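# Steady and level a wobbly stand holding a switch

## Task

Get the wobbly stand resting firmly and level on the table top while the network switch stays on it, using the wedges if helpful; then release everything and pull the arms away. It only counts if the stand stays steady and level without the robot holding anything in place.

## Robot and tools

Robot: two six-joint arms with parallel grippers, left_arm and right_arm, mounted on opposite sides of the table. left_arm's base is on the +y side at (-0.069, +0.459, +0.060) m and right_arm's at (-0.103, -0.564, +0.112) m. The names are labels, not image sides.

Frame: every position in results uses one scene frame. Its origin is the table centre, +z is up and the table surface is at z = +0.020 m. Distances are in metres, angles in radians, speeds in m/s and rad/s. Reported hand positions can be somewhat wrong, more so when an arm is stretched far out.

Gripper geometry: the fingers point along the hand's +x axis and close along its y axis. end_effector_position is the point midway between the finger pads, about 3 to 4 cm short of the fingertips.

execute_actions(actions, pictures): actions is a list with zero or one item. An empty list sends nothing and returns the current state with camera pictures. One action item is {"rows": [...], "steps": n}. rows holds 1 to 15 rows and steps is 1 to 15 (default 15). In practice an action needs at least 11 steps. Each step lasts 1/30 s, each row drives one step, and if there are fewer rows than steps the last row repeats. A wait item is {"steps": n} alone, n up to 300. It sends nothing new and returns after n steps counted from the previous result. Set pictures true to get images with a moving call. A refused call does nothing.

Row layout: one row covers both arms as 14 numbers, each in [-1, 1]. The order is left_arm waist, shoulder, elbow, wrist pitch, wrist yaw, wrist roll, gripper opening, then the same seven for right_arm. Both arms must be filled even if only one moves.

Joint numbers are offsets, not targets. Each is measured from that arm's joint angles in the latest result that printed them. If no result in the scene has printed them yet, or for later calls in one reply, it is measured from where the arm is when the action begins. Offsets are not cumulative from row to row. Scale: 1.0 equals 0.9615 rad for waist, shoulder and elbow, 1.713 rad for wrist pitch, 1.767 rad for wrist yaw and 1.728 rad for wrist roll. Writing all zeros does not hold still. It pulls the arm back to the reference angles.

Joint ranges (rad), in column order: waist -3.054 to 3.054, shoulder 0.000 to 3.142, elbow 0.000 to 2.356, wrist pitch -1.571 to 1.571, wrist yaw -1.571 to 1.571, wrist roll -3.142 to 3.142. A call that would push a joint more than 0.010 rad beyond its range is refused. The true end may differ by up to 0.010 rad. A joint aimed past it is stopped there, and the result may say "joint sent to its limit". That line can refer to an earlier action. Its absence does not prove there is room left.

Opening number: this one is absolute, not an offset. +1 is fully open, a finger gap of 0.088 m. Empty fingers close at about -0.80, and values below that change nothing. Closing fully takes at least about 0.5 s. grip_measured reports the finger opening on the same scale. To hold something, keep commanding about 0.07 below grip_measured, or less for a lighter grip. Readings can be off by about 1 mm per gripper and read narrower, by up to roughly 0.061, while squeezing hard. Parts thinner than about 3 mm get a weaker grip. Pads push about 34 to 49 N each, briefly more at first contact.

Motion: joint speed is limited. Each step's target stays within a set lead of the measured angle: 0.211 rad for waist, shoulder and elbow, 0.213 for wrist pitch, 0.267 for wrist yaw and 0.228 for wrist roll. Targets are scaled back if they would move the hand more than 70 mm from where it is. Friction can leave joints short, especially for small moves or long reach, so check the joint readings after each move.

Timing: each result is captured 11 steps before its action ends. Those last steps run while you compose the next reply. Between calls the arms keep moving toward the last row sent until they settle or a step is HELD. Fingers already moving finish their motion.

Result lines: the state line gives each arm's gripper position, quat_wxyz, and linear and angular velocity. Joint positions and Joint velocities list the six joints per arm plus the finger-pad gap in metres. "joint command not followed" means the clearance check altered or blocked some joint targets, though the rest of the row ran. HELD marks steps where a row was not sent. A torque fault, caused by hitting a joint's load limit, freezes that arm for 10 s and drops the rest of the call. Load limits (N m): waist 16.6, shoulder 20.6, elbow 20.5, wrist pitch 5.42, wrist yaw 5.4, wrist roll 5.07, and held weight counts. MOTOR HOT appears from 50 °C. At 95 °C an OVER-TEMPERATURE FAULT holds the arm, and if it stays too hot it loses power and goes limp.

zoom_image(camera, region): gives a close-up of one camera's latest image. camera is cam_head_left, cam_head_right, cam_left_wrist or cam_right_wrist, each 504x504. region is [x0, y0, x1, y1] in pixels, top-left origin, at most 504 by 504. Calibration data (K, distortion, T_world_to_cam) are supplied and may be slightly off.

read_manual(section): returns only the URDF licence texts and moves nothing.

finished_scene(scene): pass the current scene's number. Replying without any tool call ends everything.

Avoid: knocking or placing anything off the table, letting the arms collide or press on each other, dropping or slamming the stand or switch, shoving hard, and long heavy holds. Small random tugs on held parts or pushes on loose objects can happen.

Each tool is called after ">>>" as name(argument=value, ...), one argument or row to a line, values as JSON.

## Session

I'll start by looking at the current state of the scene.

>>> execute_actions(
  actions=[],
)

Scene clock: 0.00 s of 7200.00 s.
left_arm: end_effector_position=(-0.1827, +0.0390, +0.3895) grip_measured=+0.819 end_effector_quat_wxyz=(-0.538, +0.631, -0.425, +0.363) end_effector_velocity=(+0.000, +0.001, -0.001) end_effector_angular_velocity=(+0.004, +0.003, +0.005) | right_arm: end_effector_position=(-0.1995, -0.2188, +0.4122) grip_measured=+0.826 end_effector_quat_wxyz=(-0.193, +0.889, +0.348, -0.227) end_effector_velocity=(+0.004, -0.001, +0.001) end_effector_angular_velocity=(-0.006, -0.015, -0.009)
Joint positions: left_arm=[-0.288  1.537  1.145  0.393 -0.931 -1.728  0.079] | right_arm=[ 0.751  1.604  1.498 -1.005  1.265 -1.503  0.079]
Joint velocities: left_arm=[-0.002 -0.002 -0.002 -0.007 -0.007 -0.007 -0.   ] | right_arm=[-0.007 -0.002 -0.002 -0.007  0.007 -0.007 -0.   ]
Heat: left arm: hottest wrist roll 25 °C (+0.0 °C/min); right arm: hottest waist 25 °C (+0.0 °C/min).

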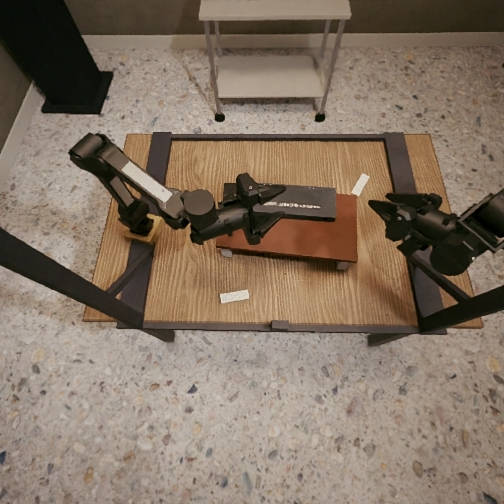

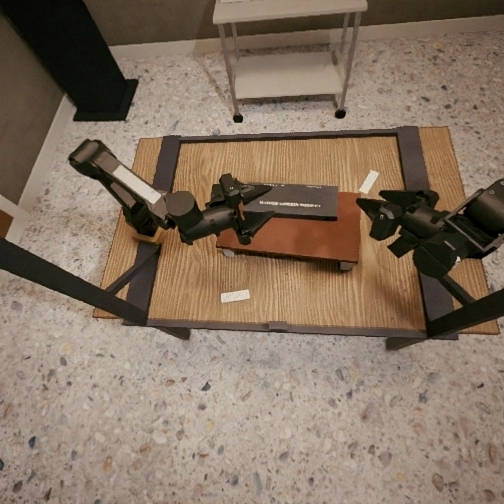

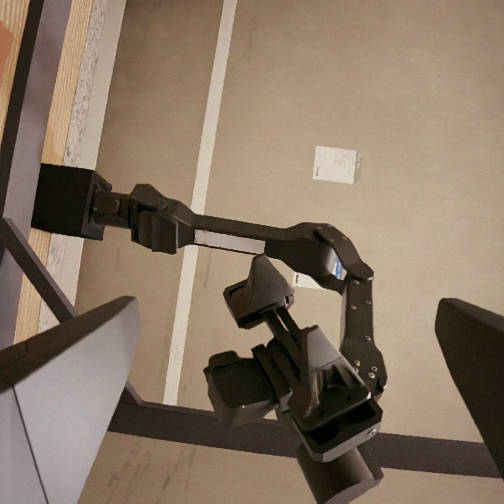

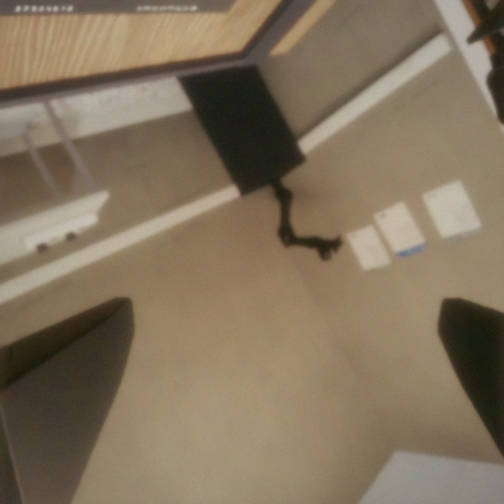

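>>> zoom_image(
  camera="cam_head_left",
  region=[190, 150, 400, 320],
)

>>> zoom_image(
  camera="cam_head_right",
  region=[190, 150, 400, 320],
)

Region (190, 150, 400, 320) of cam_head_left's 504x504 image, scaled by 2.400, with more detail than that image has; it fills the top 408 rows of this view, and the rest is white.

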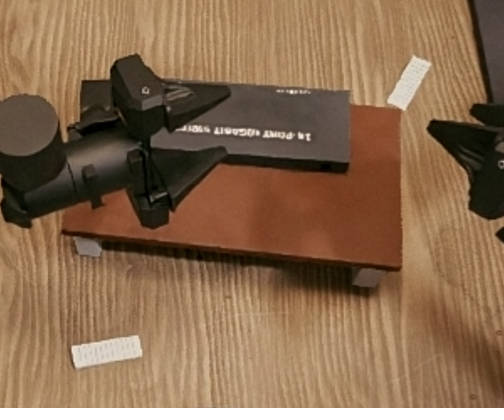

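Region (190, 150, 400, 320) of cam_head_right's 504x504 image, scaled by 2.400, with more detail than that image has; it fills the top 408 rows of this view, and the rest is white.

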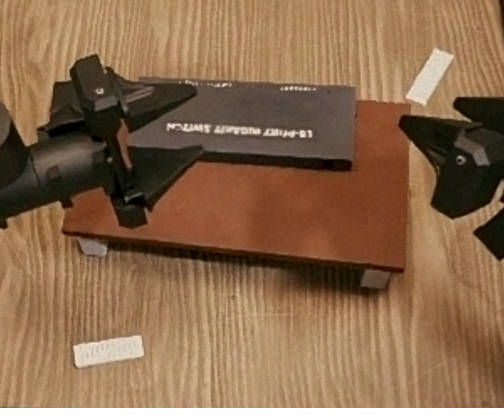

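>>> zoom_image(
  camera="cam_head_left",
  region=[60, 120, 260, 350],
)

>>> zoom_image(
  camera="cam_head_left",
  region=[320, 120, 504, 350],
)

Region (60, 120, 260, 350) of cam_head_left's 504x504 image, scaled by 2.191, with more detail than that image has; it fills the left 438 columns of this view, and the rest is white.

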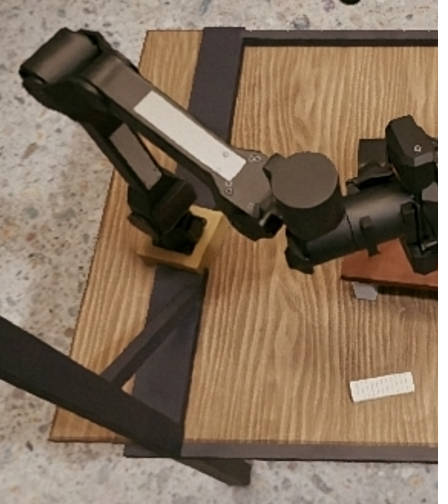

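Region (320, 120, 504, 350) of cam_head_left's 504x504 image, scaled by 2.191, with more detail than that image has; it fills the left 403 columns of this view, and the rest is white.

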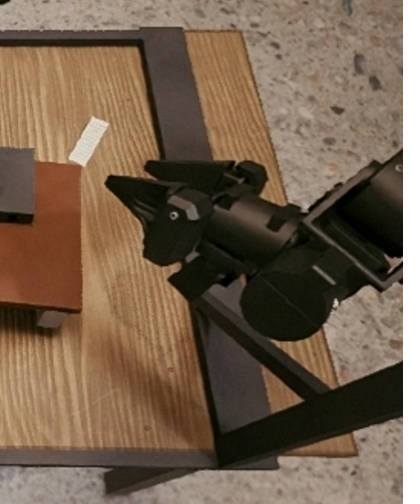

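>>> zoom_image(
  camera="cam_head_left",
  region=[320, 240, 370, 280],
)

>>> zoom_image(
  camera="cam_head_left",
  region=[205, 230, 255, 270],
)

>>> zoom_image(
  camera="cam_head_left",
  region=[210, 280, 260, 315],
)

>>> zoom_image(
  camera="cam_head_left",
  region=[325, 165, 385, 215],
)

Region (320, 240, 370, 280) of cam_head_left's 504x504 image, scaled by 10.080, with more detail than that image has; it fills the top 403 rows of this view, and the rest is white.

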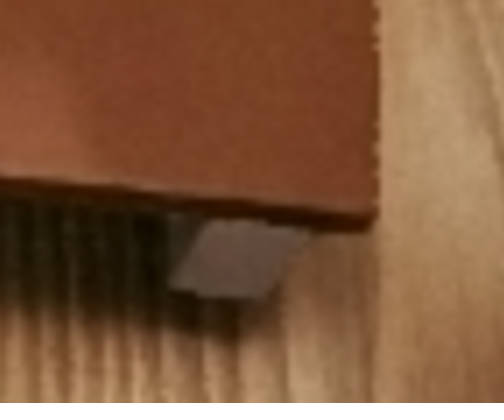

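Region (205, 230, 255, 270) of cam_head_left's 504x504 image, scaled by 10.080, with more detail than that image has; it fills the top 403 rows of this view, and the rest is white.

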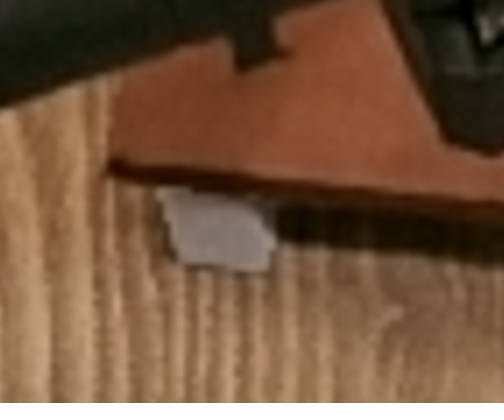

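Region (210, 280, 260, 315) of cam_head_left's 504x504 image, scaled by 10.080, with more detail than that image has; it fills the top 353 rows of this view, and the rest is white.

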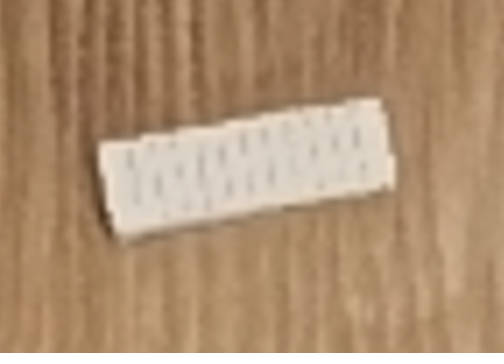

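Region (325, 165, 385, 215) of cam_head_left's 504x504 image, scaled by 8.400, with more detail than that image has.

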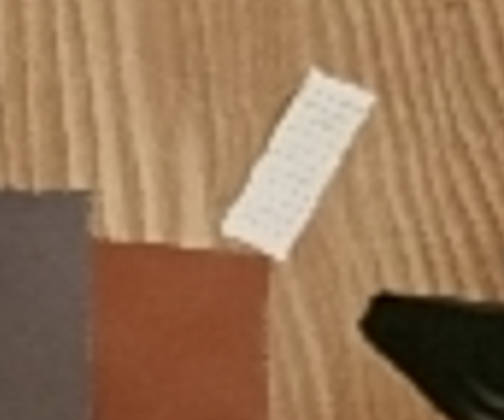

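>>> zoom_image(
  camera="cam_left_wrist",
  region=[0, 0, 200, 350],
)

>>> zoom_image(
  camera="cam_head_left",
  region=[110, 120, 210, 250],
)

Region (0, 0, 200, 350) of cam_left_wrist's 504x504 image, scaled by 1.440, with more detail than that image has; it fills the left 288 columns of this view, and the rest is white.

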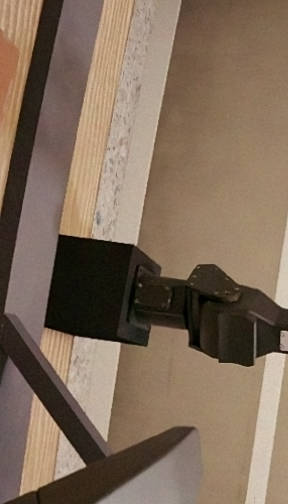

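Region (110, 120, 210, 250) of cam_head_left's 504x504 image, scaled by 3.877, with more detail than that image has; it fills the left 388 columns of this view, and the rest is white.

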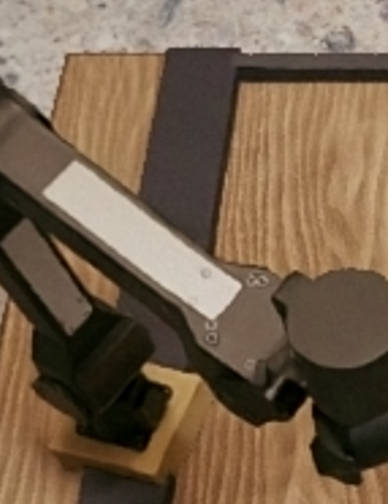

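>>> execute_actions(
  actions=[
    {"rows": [[0.3,0,0,-0.08,0.05,0.02,0.5,-0.3,0,0,0.04,-0.05,0.25,0.5],[0.6,0,0,-0.16,0.1,0.04,0.1,-0.6,0,0,0.08,-0.1,0.5,0.1],[1.0,0,0,-0.3,0.2,0.09,-0.7,-1.0,0,0,0.15,-0.2,0.9,-0.7]], "steps": 15},
  ],
)

Scene clock: 22.63 s of 7200.00 s.
left_arm: end_effector_position=(-0.1369, +0.0163, +0.3582) grip_measured=+0.422 end_effector_quat_wxyz=(+0.620, -0.540, +0.431, -0.371) end_effector_velocity=(+0.548, -0.150, -0.313) end_effector_angular_velocity=(+1.859, -0.986, +0.010) | right_arm: end_effector_position=(-0.1596, -0.1855, +0.3983) grip_measured=+0.430 end_effector_quat_wxyz=(-0.359, +0.829, +0.250, -0.348) end_effector_velocity=(+0.445, +0.307, -0.092) end_effector_angular_velocity=(+1.727, +3.282, -1.593)
Joint positions: left_arm=[-0.122  1.535  1.147  0.208 -0.737 -1.648  0.06 ] | right_arm=[ 0.566  1.604  1.498 -0.852  1.063 -1.254  0.06 ]
Joint velocities: left_arm=[ 1.712 -0.007 -0.002 -1.619  1.634  0.711 -0.175] | right_arm=[-1.868  0.017 -0.002  1.385 -1.839  1.971 -0.175]
Heat: left arm: hottest shoulder 27 °C (+5.3 °C/min); right arm: hottest elbow 28 °C (+8.0 °C/min).
Steps of this call (steps 1 to 90: nothing new was sent; then 19.50 s passed at rest; steps 91 to 94: the first 4 steps of this action). Readings (joint positions):
91: left_arm=[-0.274 1.537 1.145 0.372 -0.907 -1.726] | right_arm=[0.736 1.604 1.498 -0.996 1.244 -1.456]
92: left_arm=[-0.235 1.536 1.147 0.324 -0.867 -1.712] | right_arm=[0.690 1.604 1.498 -0.960 1.202 -1.386]
94: the state above

>>> execute_actions(
  actions=[
    {"steps": 15},
  ],
)

Scene clock: 23.13 s of 7200.00 s.
left_arm: end_effector_position=(+0.1622, +0.0869, +0.2961) grip_measured=-0.694 end_effector_quat_wxyz=(+0.787, -0.517, +0.321, -0.098) end_effector_velocity=(+0.378, +0.245, -0.013) end_effector_angular_velocity=(+0.085, +0.015, +1.035) | right_arm: end_effector_position=(+0.1147, -0.2273, +0.3930) grip_measured=-0.694 end_effector_quat_wxyz=(+0.822, -0.510, +0.155, +0.200) end_effector_velocity=(+0.124, -0.080, -0.002) end_effector_angular_velocity=(+1.709, +0.338, -1.262)
Joint positions: left_arm=[ 0.623  1.538  1.147 -0.115 -0.583 -1.579  0.005] | right_arm=[-0.204  1.604  1.498 -0.752  0.919 -0.32   0.005]
Joint velocities: left_arm=[ 1.018 -0.002 -0.002 -0.081 -0.022  0.007 -0.002] | right_arm=[-0.369 -0.002 -0.007  0.007 -0.007  1.956 -0.002]
Heat: left arm: hottest shoulder 27 °C (+5.2 °C/min); right arm: hottest elbow 29 °C (+10.4 °C/min).
Kept back: nothing.
Steps of this call (steps 1 to 11: the last 11 steps of your previous action; steps 12 to 15: the robot went on to your last target). Readings (joint positions):
1: left_arm=[-0.067 1.536 1.147 0.151 -0.693 -1.629] | right_arm=[0.504 1.604 1.498 -0.816 1.013 -1.188]
2: left_arm=[-0.014 1.538 1.147 0.096 -0.664 -1.616] | right_arm=[0.443 1.604 1.498 -0.798 0.982 -1.122]
4: left_arm=[0.086 1.538 1.147 0.007 -0.628 -1.600] | right_arm=[0.323 1.604 1.498 -0.772 0.949 -0.996]
8: left_arm=[0.286 1.538 1.147 -0.081 -0.594 -1.585] | right_arm=[0.100 1.604 1.498 -0.756 0.924 -0.759]
15: the state above

>>> execute_actions(
  actions=[
    {"rows": [[0.746,0,0,-0.248,1.0,0.005,-0.7,-0.899,0,0,0.154,-1.0,1.0,-0.7]], "steps": 15},
  ],
)

>>> execute_actions(
  actions=[
    {"steps": 25},
  ],
)

Scene clock: 24.00 s of 7200.00 s.
left_arm: end_effector_position=(+0.2018, +0.1355, +0.2514) grip_measured=-0.697 end_effector_quat_wxyz=(-0.767, +0.477, -0.428, +0.021) end_effector_velocity=(+0.240, +0.495, -0.371) end_effector_angular_velocity=(+0.734, +2.308, +0.231) | right_arm: end_effector_position=(+0.1632, -0.2167, +0.3937) grip_measured=-0.697 end_effector_quat_wxyz=(+0.942, -0.114, +0.245, +0.201) end_effector_velocity=(+0.494, -0.179, -0.035) end_effector_angular_velocity=(+2.635, +1.601, -1.091)
Joint positions: left_arm=[ 0.856  1.535  1.154 -0.342 -0.279 -1.576  0.005] | right_arm=[-0.387  1.607  1.496 -0.56   0.615  0.294  0.005]
Joint velocities: left_arm=[ 1.912  0.017 -0.007 -1.883  2.249 -0.007  0.   ] | right_arm=[-1.849 -0.002 -0.002  0.564 -2.205  1.912  0.   ]
Heat: left arm: hottest shoulder 27 °C (+5.0 °C/min); right arm: hottest elbow 29 °C (+10.0 °C/min).
Steps of this call (steps 1 to 22: the robot went on to your last target; steps 23 to 26: the first 4 steps of this action). Readings (joint positions):
23: left_arm=[0.690 1.538 1.149 -0.153 -0.518 -1.577] | right_arm=[-0.226 1.604 1.497 -0.719 0.858 0.094]
24: left_arm=[0.735 1.536 1.154 -0.216 -0.428 -1.576] | right_arm=[-0.270 1.604 1.496 -0.645 0.767 0.163]
26: the state above

Scene clock: 24.83 s of 7200.00 s.
left_arm: end_effector_position=(+0.1630, +0.1779, +0.2902) grip_measured=-0.697 end_effector_quat_wxyz=(-0.319, +0.532, -0.766, +0.169) end_effector_velocity=(-0.009, +0.000, +0.008) end_effector_angular_velocity=(-0.052, +0.044, -0.044) | right_arm: end_effector_position=(+0.2287, -0.2852, +0.4168) grip_measured=-0.697 end_effector_quat_wxyz=(+0.549, +0.539, +0.589, +0.247) end_effector_velocity=(-0.011, -0.000, +0.007) end_effector_angular_velocity=(+0.052, +0.045, +0.058)
Joint positions: left_arm=[ 1.339  1.538  1.151 -0.538  1.174 -1.576  0.005] | right_arm=[-1.065  1.607  1.496 -0.491 -0.837  1.402  0.005]
Joint velocities: left_arm=[ 0.002 -0.002 -0.002 -0.007  0.081 -0.007 -0.   ] | right_arm=[-0.012 -0.007 -0.002 -0.007 -0.095  0.022 -0.   ]
Heat: left arm: hottest shoulder 27 °C (+4.8 °C/min); right arm: hottest elbow 29 °C (+9.7 °C/min).
Kept back: nothing.
Steps of this call (steps 1 to 11: the last 11 steps of your previous action; steps 12 to 25: the robot went on to your last target). Readings (joint positions):
1: left_arm=[0.920 1.537 1.153 -0.404 -0.203 -1.576] | right_arm=[-0.449 1.607 1.496 -0.540 0.540 0.359]
2: left_arm=[0.983 1.538 1.152 -0.451 -0.127 -1.576] | right_arm=[-0.512 1.607 1.496 -0.521 0.464 0.425]
4: left_arm=[1.107 1.538 1.151 -0.496 0.026 -1.576] | right_arm=[-0.637 1.607 1.496 -0.505 0.307 0.558]
8: left_arm=[1.309 1.538 1.151 -0.529 0.323 -1.576] | right_arm=[-0.883 1.607 1.496 -0.494 -0.001 0.821]
25: the state above

>>> execute_actions(
  actions=[
    {"rows": [[0,0.05,-0.012,-0.002,0.003,0,-0.7,0,0.067,-0.03,-0.002,-0.04,0.02,-0.7],[0,0.1,-0.025,-0.004,0.006,0,-0.7,0,0.134,-0.06,-0.004,-0.08,0.04,-0.7],[0,0.15,-0.037,-0.006,0.009,0,-0.7,0,0.2,-0.09,-0.005,-0.12,0.055,-0.7],[0,0.2,-0.05,-0.009,0.011,0,-0.7,0,0.27,-0.12,-0.007,-0.16,0.07,-0.7],[0,0.25,-0.062,-0.011,0.014,0,-0.7,0,0.335,-0.15,-0.008,-0.2,0.085,-0.7],[0,0.3,-0.074,-0.013,0.016,0,-0.7,0,0.4,-0.18,-0.01,-0.218,0.098,-0.7],[0,0.35,-0.087,-0.015,0.019,0,-0.7,0,0.47,-0.215,-0.012,-0.218,0.098,-0.7],[0,0.4,-0.099,-0.018,0.022,0,-0.7,0,0.535,-0.245,-0.014,-0.218,0.098,-0.7],[0,0.45,-0.111,-0.02,0.025,0,-0.7,0,0.6,-0.275,-0.015,-0.218,0.098,-0.7],[0,0.508,-0.124,-0.022,0.027,0.003,-0.7,0,0.671,-0.307,-0.017,-0.218,0.098,-0.7]], "steps": 15},
  ],
)

>>> execute_actions(
  actions=[
    {"steps": 25},
  ],
  pictures=true,
)

Scene clock: 26.73 s of 7200.00 s.
left_arm: end_effector_position=(+0.1678, +0.1742, +0.2700) grip_measured=-0.697 end_effector_quat_wxyz=(-0.297, +0.531, -0.780, +0.145) end_effector_velocity=(+0.075, -0.046, -0.367) end_effector_angular_velocity=(+0.508, +1.046, -0.033) | right_arm: end_effector_position=(+0.2237, -0.2747, +0.3916) grip_measured=-0.697 end_effector_quat_wxyz=(+0.479, +0.544, +0.647, +0.239) end_effector_velocity=(-0.013, +0.090, -0.393) end_effector_angular_velocity=(+0.080, +1.730, +0.640)
Joint positions: left_arm=[ 1.339  1.605  1.148 -0.538  1.192 -1.576  0.005] | right_arm=[-1.066  1.677  1.478 -0.487 -0.967  1.455  0.005]
Joint velocities: left_arm=[-0.007  1.043 -0.12   0.007  0.051 -0.007 -0.   ] | right_arm=[ 0.002  0.867 -0.339 -0.007 -1.004  0.388 -0.001]
Heat: left arm: hottest shoulder 27 °C (+4.5 °C/min); right arm: hottest elbow 29 °C (+9.0 °C/min).
Steps of this call (steps 1 to 30: the robot went on to your last target; steps 31 to 53: nothing new was sent; steps 54 to 57: the first 4 steps of this action). Readings (joint positions):
54: left_arm=[1.339 1.542 1.151 -0.538 1.182 -1.576] | right_arm=[-1.066 1.614 1.495 -0.491 -0.858 1.411]
55: left_arm=[1.339 1.554 1.151 -0.538 1.184 -1.576] | right_arm=[-1.067 1.630 1.491 -0.488 -0.890 1.425]
57: the state above

Scene clock: 27.57 s of 7200.00 s.
left_arm: end_effector_position=(+0.1473, +0.1834, +0.1109) grip_measured=-0.697 end_effector_quat_wxyz=(-0.150, +0.507, -0.844, -0.089) end_effector_velocity=(-0.003, -0.001, +0.001) end_effector_angular_velocity=(+0.000, +0.016, -0.005) | right_arm: end_effector_position=(+0.1630, -0.2837, +0.1186) grip_measured=-0.697 end_effector_quat_wxyz=(+0.148, +0.528, +0.831, -0.093) end_effector_velocity=(-0.002, -0.002, -0.001) end_effector_angular_velocity=(-0.007, -0.002, +0.005)
Joint positions: left_arm=[ 1.339  2.019  1.031 -0.576  1.221 -1.576  0.005] | right_arm=[-1.066  2.251  1.2   -0.521 -1.22   1.567  0.005]
Joint velocities: left_arm=[-0.007 -0.002 -0.002 -0.007  0.007 -0.007 -0.   ] | right_arm=[-0.002 -0.002 -0.002 -0.022  0.007 -0.022  0.   ]
Heat: left arm: hottest shoulder 27 °C (+4.4 °C/min); right arm: hottest elbow 29 °C (+8.7 °C/min).
Kept back: nothing.
Steps of this call (steps 1 to 11: the last 11 steps of your previous action; steps 12 to 25: the robot went on to your last target). Readings (joint positions):
1: left_arm=[1.339 1.644 1.142 -0.539 1.193 -1.576] | right_arm=[-1.066 1.709 1.463 -0.487 -1.005 1.471]
2: left_arm=[1.339 1.688 1.133 -0.544 1.194 -1.576] | right_arm=[-1.066 1.744 1.443 -0.489 -1.043 1.487]
4: left_arm=[1.339 1.786 1.105 -0.554 1.198 -1.576] | right_arm=[-1.066 1.818 1.394 -0.497 -1.098 1.513]
8: left_arm=[1.339 1.970 1.053 -0.570 1.210 -1.576] | right_arm=[-1.066 1.961 1.296 -0.507 -1.163 1.542]
25: the state above
camera_calibration (this result's frames):
cam_left_wrist: T_world_to_cam=[[0.860595, -0.509288, -0.00135414, -0.0258967], [0.00976667, 0.0138452, 0.999856, -0.0832468], [-0.509196, -0.860485, 0.0168892, 0.309899], [0, 0, 0, 1]] pos_world=[0.180899, 0.254628, 0.0779659]
cam_right_wrist: T_world_to_cam=[[-0.89649, -0.442961, -0.00960727, 0.0295543], [-0.0151507, 0.00897739, 0.999845, -0.084035], [-0.442806, 0.896496, -0.0147593, 0.39933], [0, 0, 0, 1]] pos_world=[0.202048, -0.344152, 0.0901998]

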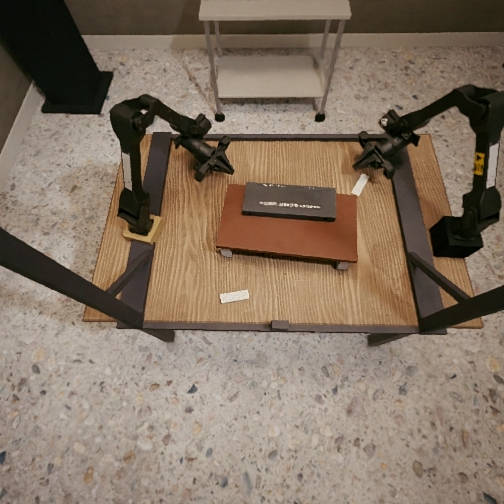

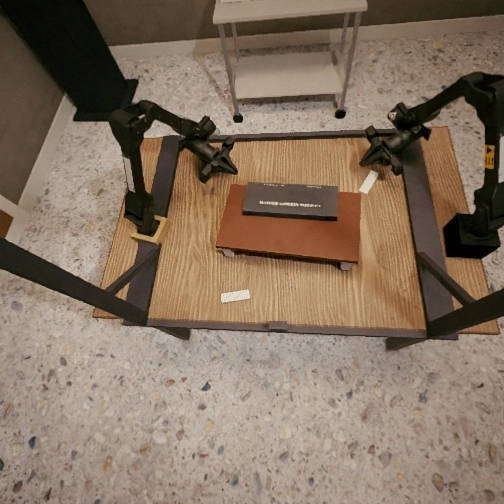

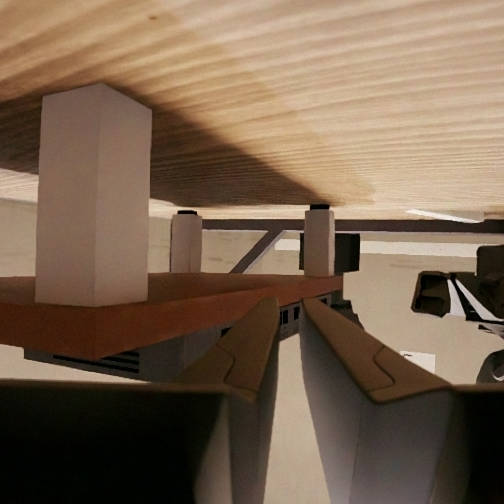

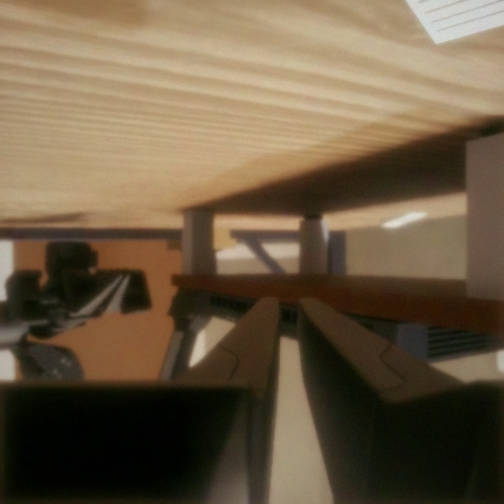

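>>> zoom_image(
  camera="cam_left_wrist",
  region=[140, 180, 380, 300],
)

>>> zoom_image(
  camera="cam_right_wrist",
  region=[150, 180, 450, 300],
)

>>> zoom_image(
  camera="cam_left_wrist",
  region=[0, 50, 220, 180],
)

Region (140, 180, 380, 300) of cam_left_wrist's 504x504 image, scaled by 2.100, with more detail than that image has.

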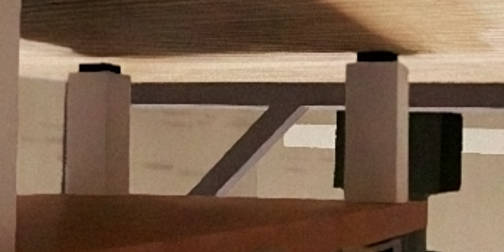

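Region (150, 180, 450, 300) of cam_right_wrist's 504x504 image, scaled by 1.680, with more detail than that image has; it fills the top 202 rows of this view, and the rest is white.

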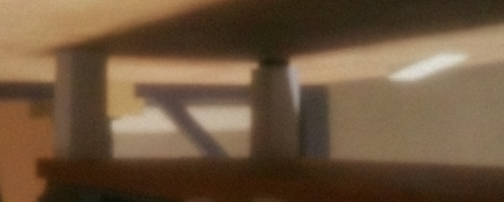

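Region (0, 50, 220, 180) of cam_left_wrist's 504x504 image, scaled by 2.291, with more detail than that image has; it fills the top 298 rows of this view, and the rest is white.

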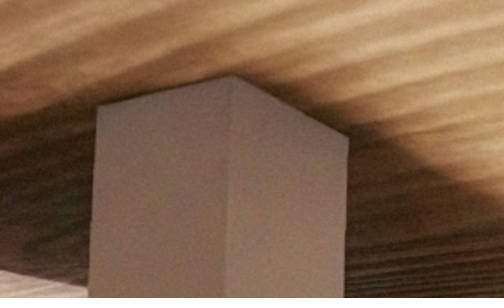

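>>> zoom_image(
  camera="cam_left_wrist",
  region=[390, 195, 504, 240],
)

>>> zoom_image(
  camera="cam_right_wrist",
  region=[370, 195, 450, 240],
)

>>> zoom_image(
  camera="cam_head_left",
  region=[200, 160, 380, 310],
)

Region (390, 195, 504, 240) of cam_left_wrist's 504x504 image, scaled by 4.421, with more detail than that image has; it fills the top 199 rows of this view, and the rest is white.

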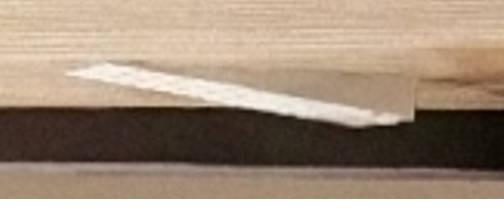

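Region (370, 195, 450, 240) of cam_right_wrist's 504x504 image, scaled by 6.300, with more detail than that image has; it fills the top 284 rows of this view, and the rest is white.

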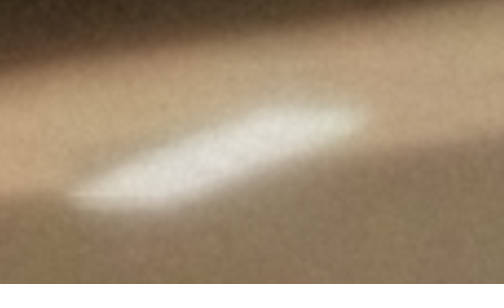

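Region (200, 160, 380, 310) of cam_head_left's 504x504 image, scaled by 2.800, with more detail than that image has.

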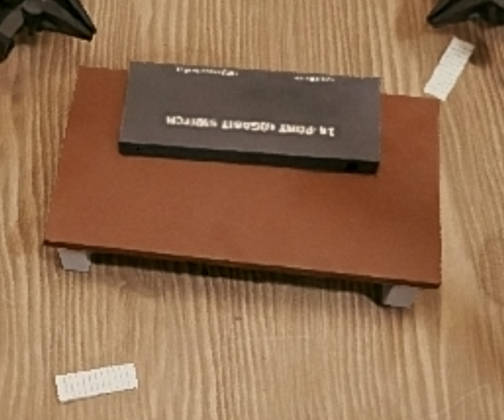

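>>> execute_actions(
  actions=[
    {"rows": [[0,-0.1,0,0,0,0,-0.6,0,-0.07,0.06,0,0,0,-0.75],[0,-0.2,0,0,0,0,-0.5,0,-0.14,0.12,0,0,0,-0.8],[0,-0.3,0,0,0,0,-0.4,0,-0.21,0.18,0,0,0,-0.8],[0,-0.4,-0.01,0,-0.03,0.03,-0.3,0,-0.28,0.24,-0.03,0.03,0,-0.8],[0,-0.5,-0.01,0,-0.06,0.06,-0.2,0,-0.35,0.3,-0.06,0.08,0,-0.8],[0,-0.6,-0.02,0,-0.1,0.09,-0.1,0,-0.42,0.36,-0.1,0.14,0,-0.8],[-0.05,-0.7,-0.02,0,-0.14,0.12,0,0.05,-0.48,0.42,-0.14,0.2,0,-0.8],[-0.12,-0.8,-0.028,0,-0.18,0.15,0.1,0.12,-0.521,0.46,-0.18,0.27,0,-0.8],[-0.22,-0.8,-0.028,0,-0.22,0.18,0.2,0.22,-0.521,0.46,-0.22,0.34,0,-0.8],[-0.34,-0.8,-0.028,0,-0.26,0.21,0.3,0.34,-0.521,0.46,-0.26,0.41,0,-0.8],[-0.46,-0.8,-0.028,0,-0.3,0.24,0.3,0.46,-0.521,0.46,-0.3,0.48,0,-0.8],[-0.6,-0.8,-0.028,0,-0.35,0.27,0.3,0.6,-0.521,0.46,-0.34,0.55,0,-0.8],[-0.75,-0.8,-0.028,0,-0.4,0.288,0.3,0.75,-0.521,0.46,-0.38,0.62,0,-0.8],[-1.0,-0.8,-0.028,0,-0.5,0.288,0.3,1.0,-0.521,0.46,-0.409,0.69,0,-0.8]], "steps": 15},
  ],
)

>>> execute_actions(
  actions=[
    {"steps": 22},
  ],
)

Scene clock: 54.17 s of 7200.00 s.
left_arm: end_effector_position=(+0.1492, +0.1831, +0.1427) grip_measured=-0.499 end_effector_quat_wxyz=(-0.184, +0.513, -0.837, -0.044) end_effector_velocity=(+0.048, -0.003, +0.437) end_effector_angular_velocity=(-0.618, -2.012, -0.117) | right_arm: end_effector_position=(+0.1813, -0.2756, +0.1469) grip_measured=-0.766 end_effector_quat_wxyz=(+0.178, +0.534, +0.825, -0.053) end_effector_velocity=(+0.234, +0.096, +0.393) end_effector_angular_velocity=(+0.329, -1.303, -0.026)
Joint positions: left_arm=[ 1.338  1.901  1.023 -0.579  1.207 -1.568  0.015] | right_arm=[-1.066  2.197  1.257 -0.53  -1.211  1.567  0.001]
Joint velocities: left_arm=[-0.002 -1.624  0.002  0.022 -0.388  0.447  0.113] | right_arm=[ 0.002 -0.75   0.789 -0.212  0.256  0.007 -0.019]
Heat: left arm: hottest shoulder 30 °C (+5.5 °C/min); right arm: hottest shoulder 33 °C (+8.9 °C/min).
Steps of this call (steps 1 to 30: the robot went on to your last target; steps 31 to 100: nothing new was sent; then 23.13 s passed at rest; steps 101 to 104: the first 4 steps of this action). Readings (joint positions):
101: left_arm=[1.339 2.011 1.031 -0.576 1.221 -1.576] | right_arm=[-1.066 2.246 1.206 -0.522 -1.220 1.567]
102: left_arm=[1.339 1.987 1.029 -0.576 1.216 -1.576] | right_arm=[-1.066 2.234 1.218 -0.525 -1.218 1.567]
104: the state above

Scene clock: 54.90 s of 7200.00 s.
left_arm: end_effector_position=(-0.0757, +0.1210, +0.2632) grip_measured=+0.297 end_effector_quat_wxyz=(+0.599, -0.121, +0.659, -0.439) end_effector_velocity=(-0.037, -0.001, -0.004) end_effector_angular_velocity=(+0.010, -0.076, -0.063) | right_arm: end_effector_position=(-0.0214, -0.2016, +0.2958) grip_measured=-0.797 end_effector_quat_wxyz=(+0.690, +0.170, +0.703, +0.008) end_effector_velocity=(-0.441, +0.076, -0.009) end_effector_angular_velocity=(-0.173, -0.288, +1.262)
Joint positions: left_arm=[ 0.389  1.255  1.017 -0.575  0.347 -1.084  0.054] | right_arm=[-0.174  1.754  1.64  -1.21  -0.049  1.567  0.   ]
Joint velocities: left_arm=[-0.164 -0.002 -0.002  0.007 -0.125 -0.022  0.   ] | right_arm=[ 1.336 -0.002 -0.007 -0.095  0.33  -0.007  0.   ]
Heat: left arm: hottest shoulder 30 °C (+5.5 °C/min); right arm: hottest shoulder 33 °C (+8.7 °C/min).
Kept back: nothing.
Steps of this call (steps 1 to 11: the last 11 steps of your previous action; steps 12 to 22: the robot went on to your last target). Readings (joint positions):
1: left_arm=[1.338 1.843 1.023 -0.577 1.186 -1.544] | right_arm=[-1.066 2.170 1.288 -0.542 -1.193 1.567]
2: left_arm=[1.338 1.781 1.023 -0.576 1.151 -1.511] | right_arm=[-1.066 2.139 1.323 -0.563 -1.160 1.567]
4: left_arm=[1.319 1.657 1.023 -0.576 1.040 -1.428] | right_arm=[-1.058 2.070 1.401 -0.634 -1.059 1.567]
8: left_arm=[1.102 1.426 1.023 -0.575 0.781 -1.235] | right_arm=[-0.956 1.938 1.528 -0.762 -0.888 1.567]
22: the state above

>>> execute_actions(
  actions=[
    {"rows": [[-0.15,0,0,0,-0.06,0,0.3,0.15,0,0,0,0.028,0,-0.8],[-0.25,0,0,0,-0.11,0,0.3,0.22,0,0,0,0.028,0,-0.8],[-0.35,0,0,0,-0.16,0,0.3,0.29,0,0,0,0.028,0,-0.8],[-0.45,0,0,0,-0.21,0,0.3,0.35,0,0,0,0.028,0,-0.8],[-0.55,0,0,0,-0.26,0,0.3,0.4,0.03,0,0,0.028,0,-0.8],[-0.65,0,0,0,-0.31,0,0.3,0.44,0.06,0,0,0.028,0,-0.8],[-0.75,0,0,0,-0.36,0,0.3,0.458,0.09,0,0,0.028,0,-0.8],[-0.85,0,0,0,-0.41,0,0.3,0.458,0.12,0,0,0.028,0,-0.8],[-0.95,0.03,0,0,-0.46,0,0.3,0.458,0.15,0,0,0.028,0,-0.8],[-1.0,0.08,0,0,-0.509,0,0.3,0.458,0.18,0,-0.007,0.028,0,-0.8],[-1.0,0.14,0,0,-0.509,0,0.3,0.458,0.21,0,-0.007,0.028,0,-0.8],[-1.0,0.2,-0.014,0,-0.509,0,0.3,0.458,0.247,0.003,-0.007,0.028,0,-0.8],[-1.0,0.26,-0.014,0,-0.509,0,0.3,0.458,0.247,0.003,-0.007,0.028,0,-0.8],[-1.0,0.32,-0.014,0,-0.509,0,0.3,0.458,0.247,0.003,-0.007,0.028,0,-0.8],[-1.0,0.38,-0.014,0,-0.509,0.003,0.3,0.458,0.247,0.003,-0.007,0.028,0,-0.8]], "steps": 15},
  ],
)

>>> execute_actions(
  actions=[
    {"steps": 22},
  ],
)

Scene clock: 56.13 s of 7200.00 s.
left_arm: end_effector_position=(-0.1118, +0.1219, +0.2579) grip_measured=+0.297 end_effector_quat_wxyz=(+0.633, -0.069, +0.617, -0.462) end_effector_velocity=(-0.349, +0.035, -0.034) end_effector_angular_velocity=(-0.084, -1.477, -0.521) | right_arm: end_effector_position=(-0.0772, -0.1943, +0.2954) grip_measured=-0.797 end_effector_quat_wxyz=(+0.707, +0.108, +0.696, +0.063) end_effector_velocity=(-0.588, +0.058, +0.004) end_effector_angular_velocity=(+0.081, +0.000, +1.599)
Joint positions: left_arm=[ 0.196  1.255  1.017 -0.575  0.147 -1.083  0.054] | right_arm=[ 0.     1.754  1.64  -1.214  0.007  1.567  0.   ]
Joint velocities: left_arm=[-1.932 -0.002 -0.002 -0.007 -2.044 -0.007 -0.   ] | right_arm=[ 1.59   0.002  0.002  0.081 -0.007 -0.007  0.   ]
Heat: left arm: hottest shoulder 30 °C (+5.3 °C/min); right arm: hottest shoulder 33 °C (+8.6 °C/min).
Steps of this call (steps 1 to 30: the robot went on to your last target; steps 31 to 33: nothing new was sent; steps 34 to 37: the first 4 steps of this action). Readings (joint positions):
34: left_arm=[0.365 1.255 1.017 -0.575 0.310 -1.083] | right_arm=[-0.101 1.754 1.640 -1.219 0.000 1.567]
35: left_arm=[0.321 1.255 1.017 -0.575 0.261 -1.083] | right_arm=[-0.084 1.754 1.640 -1.218 0.006 1.567]
37: the state above

Scene clock: 56.87 s of 7200.00 s.
left_arm: end_effector_position=(-0.2661, +0.1704, +0.1560) grip_measured=+0.298 end_effector_quat_wxyz=(+0.715, +0.217, +0.388, -0.540) end_effector_velocity=(+0.003, +0.000, -0.003) end_effector_angular_velocity=(+0.006, -0.013, +0.011) | right_arm: end_effector_position=(-0.1783, -0.1933, +0.2111) grip_measured=-0.797 end_effector_quat_wxyz=(+0.702, -0.071, +0.705, +0.072) end_effector_velocity=(+0.001, -0.005, -0.001) end_effector_angular_velocity=(-0.028, +0.002, +0.020)
Joint positions: left_arm=[-0.568  1.612  1.006 -0.576 -0.549 -1.083  0.054] | right_arm=[ 0.266  1.99   1.641 -1.22  -0.003  1.567  0.   ]
Joint velocities: left_arm=[ 0.002  0.007 -0.002 -0.007 -0.007 -0.007 -0.   ] | right_arm=[-0.002  0.002 -0.002 -0.022 -0.007 -0.022  0.   ]
Heat: left arm: hottest shoulder 30 °C (+5.3 °C/min); right arm: hottest shoulder 33 °C (+8.4 °C/min).
Kept back: nothing.
Steps of this call (steps 1 to 11: the last 11 steps of your previous action; steps 12 to 22: the robot went on to your last target). Readings (joint positions):
1: left_arm=[0.132 1.255 1.017 -0.575 0.075 -1.083] | right_arm=[0.056 1.756 1.640 -1.212 0.007 1.567]
2: left_arm=[0.071 1.255 1.017 -0.575 -0.001 -1.083] | right_arm=[0.112 1.763 1.640 -1.212 0.005 1.567]
4: left_arm=[-0.052 1.255 1.017 -0.575 -0.158 -1.083] | right_arm=[0.211 1.792 1.644 -1.211 -0.001 1.567]
8: left_arm=[-0.293 1.319 1.019 -0.571 -0.443 -1.083] | right_arm=[0.274 1.903 1.644 -1.213 -0.003 1.567]
22: the state above

>>> execute_actions(
  actions=[
    {"rows": [[-0.03,0.03,0,0,0,0,0.3,0,0,0,0,0,0,-0.8],[-0.06,0.06,0,0,0,0,0.3,0,0,0,0,0,0,-0.8],[-0.09,0.09,0,0,0,0,0.3,0,0,0,0,0,0,-0.8],[-0.126,0.118,-0.002,0,-0.002,0.003,0.3,0,0,0,0,0,0,-0.8]], "steps": 11},
  ],
)

>>> execute_actions(
  actions=[
    {"steps": 16},
  ],
  pictures=true,
)

Scene clock: 57.43 s of 7200.00 s.
left_arm: end_effector_position=(-0.2663, +0.1705, +0.1559) grip_measured=+0.298 end_effector_quat_wxyz=(+0.715, +0.217, +0.388, -0.540) end_effector_velocity=(+0.001, -0.002, +0.002) end_effector_angular_velocity=(-0.021, -0.004, +0.012) | right_arm: end_effector_position=(-0.1783, -0.1933, +0.2111) grip_measured=-0.797 end_effector_quat_wxyz=(+0.702, -0.071, +0.705, +0.072) end_effector_velocity=(+0.002, -0.002, +0.000) end_effector_angular_velocity=(-0.009, +0.006, +0.000)
Joint positions: left_arm=[-0.569  1.612  1.006 -0.576 -0.55  -1.083  0.054] | right_arm=[ 0.266  1.99   1.641 -1.22  -0.003  1.567  0.   ]
Joint velocities: left_arm=[-0.002 -0.002 -0.002  0.007 -0.022 -0.007  0.   ] | right_arm=[-0.007 -0.002 -0.002 -0.007 -0.007 -0.007  0.   ]
Heat: left arm: hottest shoulder 30 °C (+5.2 °C/min); right arm: hottest shoulder 33 °C (+8.4 °C/min).
Kept back: the last 11 steps of this action.
Steps of this call (steps 1 to 17: the robot went on to your last target). Readings (joint positions):
1: left_arm=[-0.568 1.612 1.006 -0.576 -0.549 -1.083] | right_arm=[0.266 1.990 1.641 -1.220 -0.003 1.567]
2: left_arm=[-0.568 1.612 1.006 -0.576 -0.549 -1.083] | right_arm=[0.266 1.990 1.641 -1.220 -0.003 1.567]
4: left_arm=[-0.569 1.612 1.006 -0.576 -0.550 -1.083] | right_arm=[0.266 1.990 1.641 -1.220 -0.003 1.567]
8: left_arm=[-0.569 1.612 1.006 -0.576 -0.550 -1.083] | right_arm=[0.266 1.990 1.641 -1.220 -0.003 1.567]
17: the state above

Scene clock: 57.97 s of 7200.00 s.
left_arm: end_effector_position=(-0.2971, +0.1975, +0.1228) grip_measured=+0.298 end_effector_quat_wxyz=(+0.689, +0.285, +0.362, -0.560) end_effector_velocity=(+0.003, -0.000, +0.003) end_effector_angular_velocity=(-0.017, -0.010, +0.010) | right_arm: end_effector_position=(-0.1783, -0.1933, +0.2111) grip_measured=-0.797 end_effector_quat_wxyz=(+0.702, -0.071, +0.705, +0.072) end_effector_velocity=(-0.002, -0.001, +0.001) end_effector_angular_velocity=(-0.004, +0.007, +0.010)
Joint positions: left_arm=[-0.689  1.716  1.006 -0.576 -0.551 -1.083  0.054] | right_arm=[ 0.266  1.99   1.641 -1.22  -0.003  1.567  0.   ]
Joint velocities: left_arm=[-0.002 -0.007 -0.002 -0.007 -0.022 -0.007  0.   ] | right_arm=[ 0.002 -0.002  0.002 -0.007 -0.007 -0.007  0.   ]
Heat: left arm: hottest shoulder 30 °C (+5.2 °C/min); right arm: hottest shoulder 33 °C (+8.3 °C/min).
Kept back: nothing.
Steps of this call (steps 1 to 11: the last 11 steps of your previous action; steps 12 to 16: the robot went on to your last target). Readings (joint positions):
1: left_arm=[-0.571 1.614 1.006 -0.576 -0.551 -1.083] | right_arm=[0.266 1.990 1.641 -1.220 -0.003 1.567]
2: left_arm=[-0.578 1.620 1.006 -0.576 -0.553 -1.083] | right_arm=[0.266 1.990 1.641 -1.220 -0.003 1.567]
4: left_arm=[-0.615 1.651 1.006 -0.576 -0.554 -1.083] | right_arm=[0.266 1.990 1.641 -1.220 -0.003 1.567]
8: left_arm=[-0.684 1.713 1.006 -0.576 -0.549 -1.083] | right_arm=[0.266 1.990 1.641 -1.220 -0.003 1.567]
16: the state above
camera_calibration (this result's frames):
cam_left_wrist: T_world_to_cam=[[-0.973557, -0.226566, -0.0292399, -0.233627], [-0.212829, 0.946056, -0.244299, -0.18846], [0.0830124, -0.231616, -0.969259, 0.268434], [0, 0, 0, 1]] pos_world=[-0.289843, 0.187536, 0.20731]
cam_right_wrist: T_world_to_cam=[[0.214822, -0.976552, 0.0140638, -0.145553], [-0.921842, -0.197989, 0.333177, -0.243445], [-0.32258, -0.0845386, -0.942759, 0.196196], [0, 0, 0, 1]] pos_world=[-0.129861, -0.173753, 0.268123]

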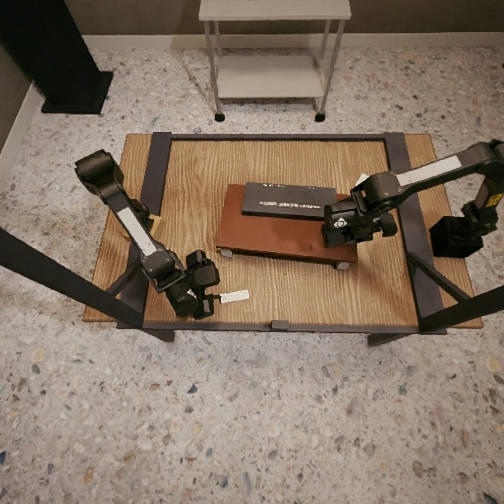

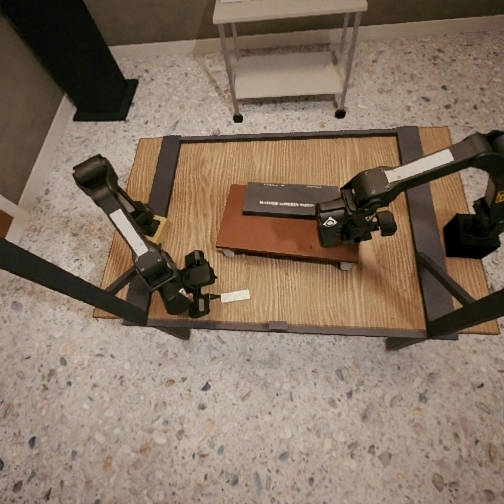

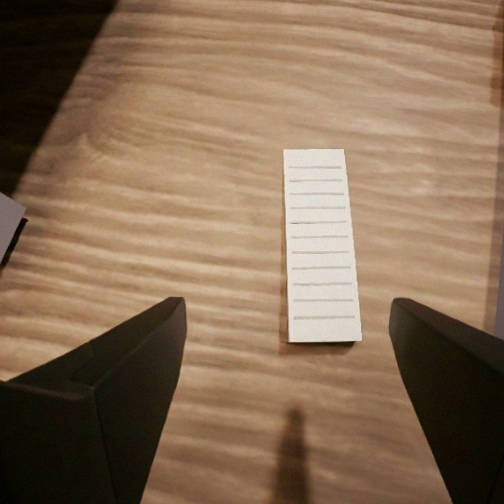

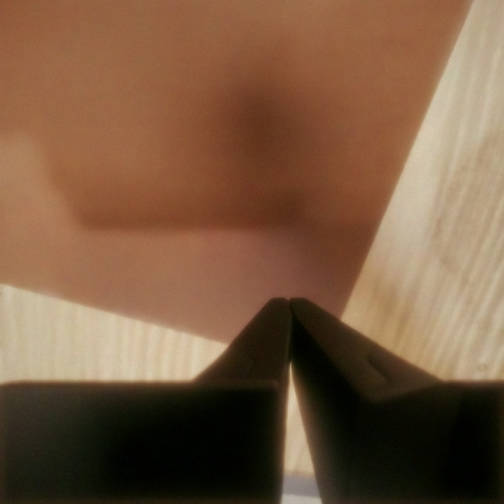

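>>> execute_actions(
  actions=[
    {"rows": [[0,0.025,0.003,0.011,0,0,0.35,0,0,0,0,0,0,-0.8],[0,0.05,0.006,0.021,0,-0.002,0.4,0,0,0,0,0,0,-0.8],[0,0.075,0.009,0.032,-0.002,-0.004,0.45,0,0,0,0,0,0,-0.8],[0,0.1,0.011,0.043,-0.002,-0.005,0.45,0,0,0,0,0,0,-0.8],[0,0.125,0.014,0.053,-0.003,-0.006,0.45,0,0,0,0,0,0,-0.8],[0,0.15,0.017,0.064,-0.003,-0.007,0.45,0,0,0,0,0,0,-0.8],[0,0.175,0.02,0.075,-0.004,-0.008,0.45,0,0,0,0,0,0,-0.8],[0,0.2,0.022,0.085,-0.004,-0.009,0.45,0,0,0,0,0,0,-0.8]], "steps": 12},
  ],
)

>>> execute_actions(
  actions=[
    {"steps": 18},
  ],
  pictures=true,
)

Scene clock: 61.53 s of 7200.00 s.
left_arm: end_effector_position=(-0.2971, +0.1975, +0.1224) grip_measured=+0.308 end_effector_quat_wxyz=(+0.689, +0.285, +0.362, -0.559) end_effector_velocity=(-0.010, -0.007, -0.015) end_effector_angular_velocity=(-0.015, +0.006, -0.006) | right_arm: end_effector_position=(-0.1783, -0.1933, +0.2111) grip_measured=-0.797 end_effector_quat_wxyz=(+0.702, -0.071, +0.705, +0.072) end_effector_velocity=(-0.002, -0.004, -0.001) end_effector_angular_velocity=(-0.016, +0.019, -0.010)
Joint positions: left_arm=[-0.689  1.717  1.006 -0.575 -0.551 -1.083  0.054] | right_arm=[ 0.266  1.99   1.641 -1.22  -0.003  1.567  0.   ]
Joint velocities: left_arm=[-0.002  0.061 -0.002  0.081 -0.007  0.007  0.023] | right_arm=[-0.002 -0.002 -0.007 -0.007 -0.022  0.007  0.   ]
Heat: left arm: hottest shoulder 30 °C (+5.0 °C/min); right arm: hottest shoulder 33 °C (+7.1 °C/min).
Steps of this call (steps 1 to 15: the robot went on to your last target; steps 16 to 90: nothing new was sent; then 0.53 s passed at rest; step 91: the first step of this action). Readings (joint positions):
91: the state above

Scene clock: 62.13 s of 7200.00 s.
left_arm: end_effector_position=(-0.3117, +0.1862, +0.0744) grip_measured=+0.447 end_effector_quat_wxyz=(+0.693, +0.292, +0.360, -0.552) end_effector_velocity=(-0.001, -0.001, +0.001) end_effector_angular_velocity=(-0.011, +0.006, +0.005) | right_arm: end_effector_position=(-0.1783, -0.1933, +0.2111) grip_measured=-0.797 end_effector_quat_wxyz=(+0.702, -0.071, +0.705, +0.072) end_effector_velocity=(-0.000, +0.001, +0.000) end_effector_angular_velocity=(+0.006, +0.009, +0.005)
Joint positions: left_arm=[-0.689  1.896  1.017 -0.434 -0.555 -1.093  0.061] | right_arm=[ 0.266  1.99   1.641 -1.22  -0.003  1.567  0.   ]
Joint velocities: left_arm=[-0.002 -0.002 -0.002  0.007 -0.007 -0.007 -0.   ] | right_arm=[-0.002 -0.002 -0.002  0.007 -0.007 -0.007  0.   ]
Heat: left arm: hottest shoulder 30 °C (+5.1 °C/min); right arm: hottest shoulder 33 °C (+7.1 °C/min).
Kept back: nothing.
Steps of this call (steps 1 to 11: the last 11 steps of your previous action; steps 12 to 18: the robot went on to your last target). Readings (joint positions):
1: left_arm=[-0.689 1.722 1.006 -0.568 -0.551 -1.083] | right_arm=[0.266 1.990 1.641 -1.220 -0.003 1.567]
2: left_arm=[-0.689 1.733 1.006 -0.554 -0.551 -1.083] | right_arm=[0.266 1.990 1.641 -1.220 -0.003 1.567]
4: left_arm=[-0.689 1.767 1.009 -0.523 -0.552 -1.084] | right_arm=[0.266 1.990 1.641 -1.220 -0.003 1.567]
8: left_arm=[-0.689 1.859 1.012 -0.460 -0.554 -1.090] | right_arm=[0.266 1.990 1.641 -1.220 -0.003 1.567]
18: the state above
camera_calibration (this result's frames):
cam_left_wrist: T_world_to_cam=[[-0.970625, -0.235214, -0.050619, -0.247704], [-0.217029, 0.946758, -0.237797, -0.194694], [0.103857, -0.219826, -0.969995, 0.224458], [0, 0, 0, 1]] pos_world=[-0.305993, 0.175407, 0.158887]
cam_right_wrist: T_world_to_cam=[[0.214822, -0.976552, 0.0140638, -0.145553], [-0.921842, -0.197989, 0.333177, -0.243445], [-0.32258, -0.0845386, -0.942759, 0.196196], [0, 0, 0, 1]] pos_world=[-0.129861, -0.173753, 0.268123]

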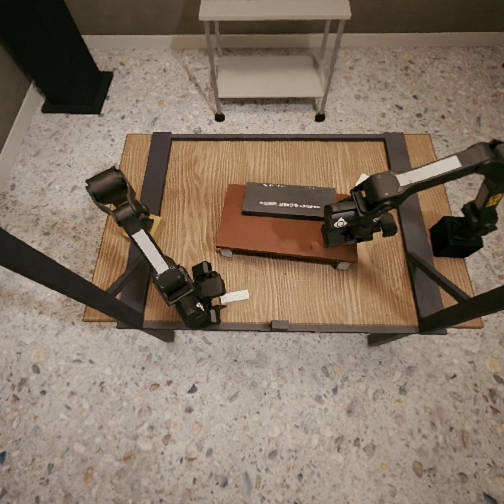

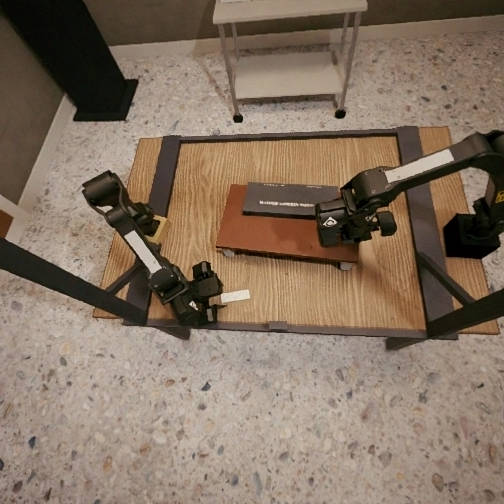

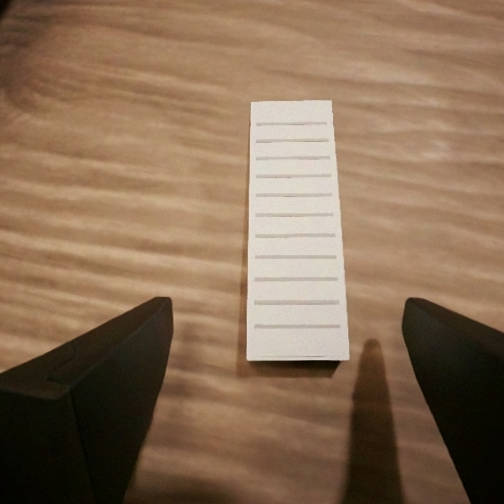

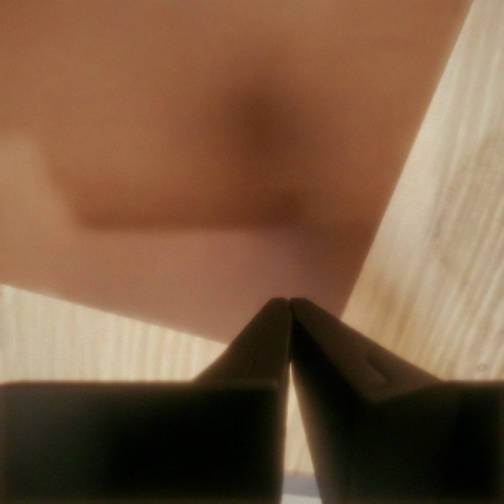

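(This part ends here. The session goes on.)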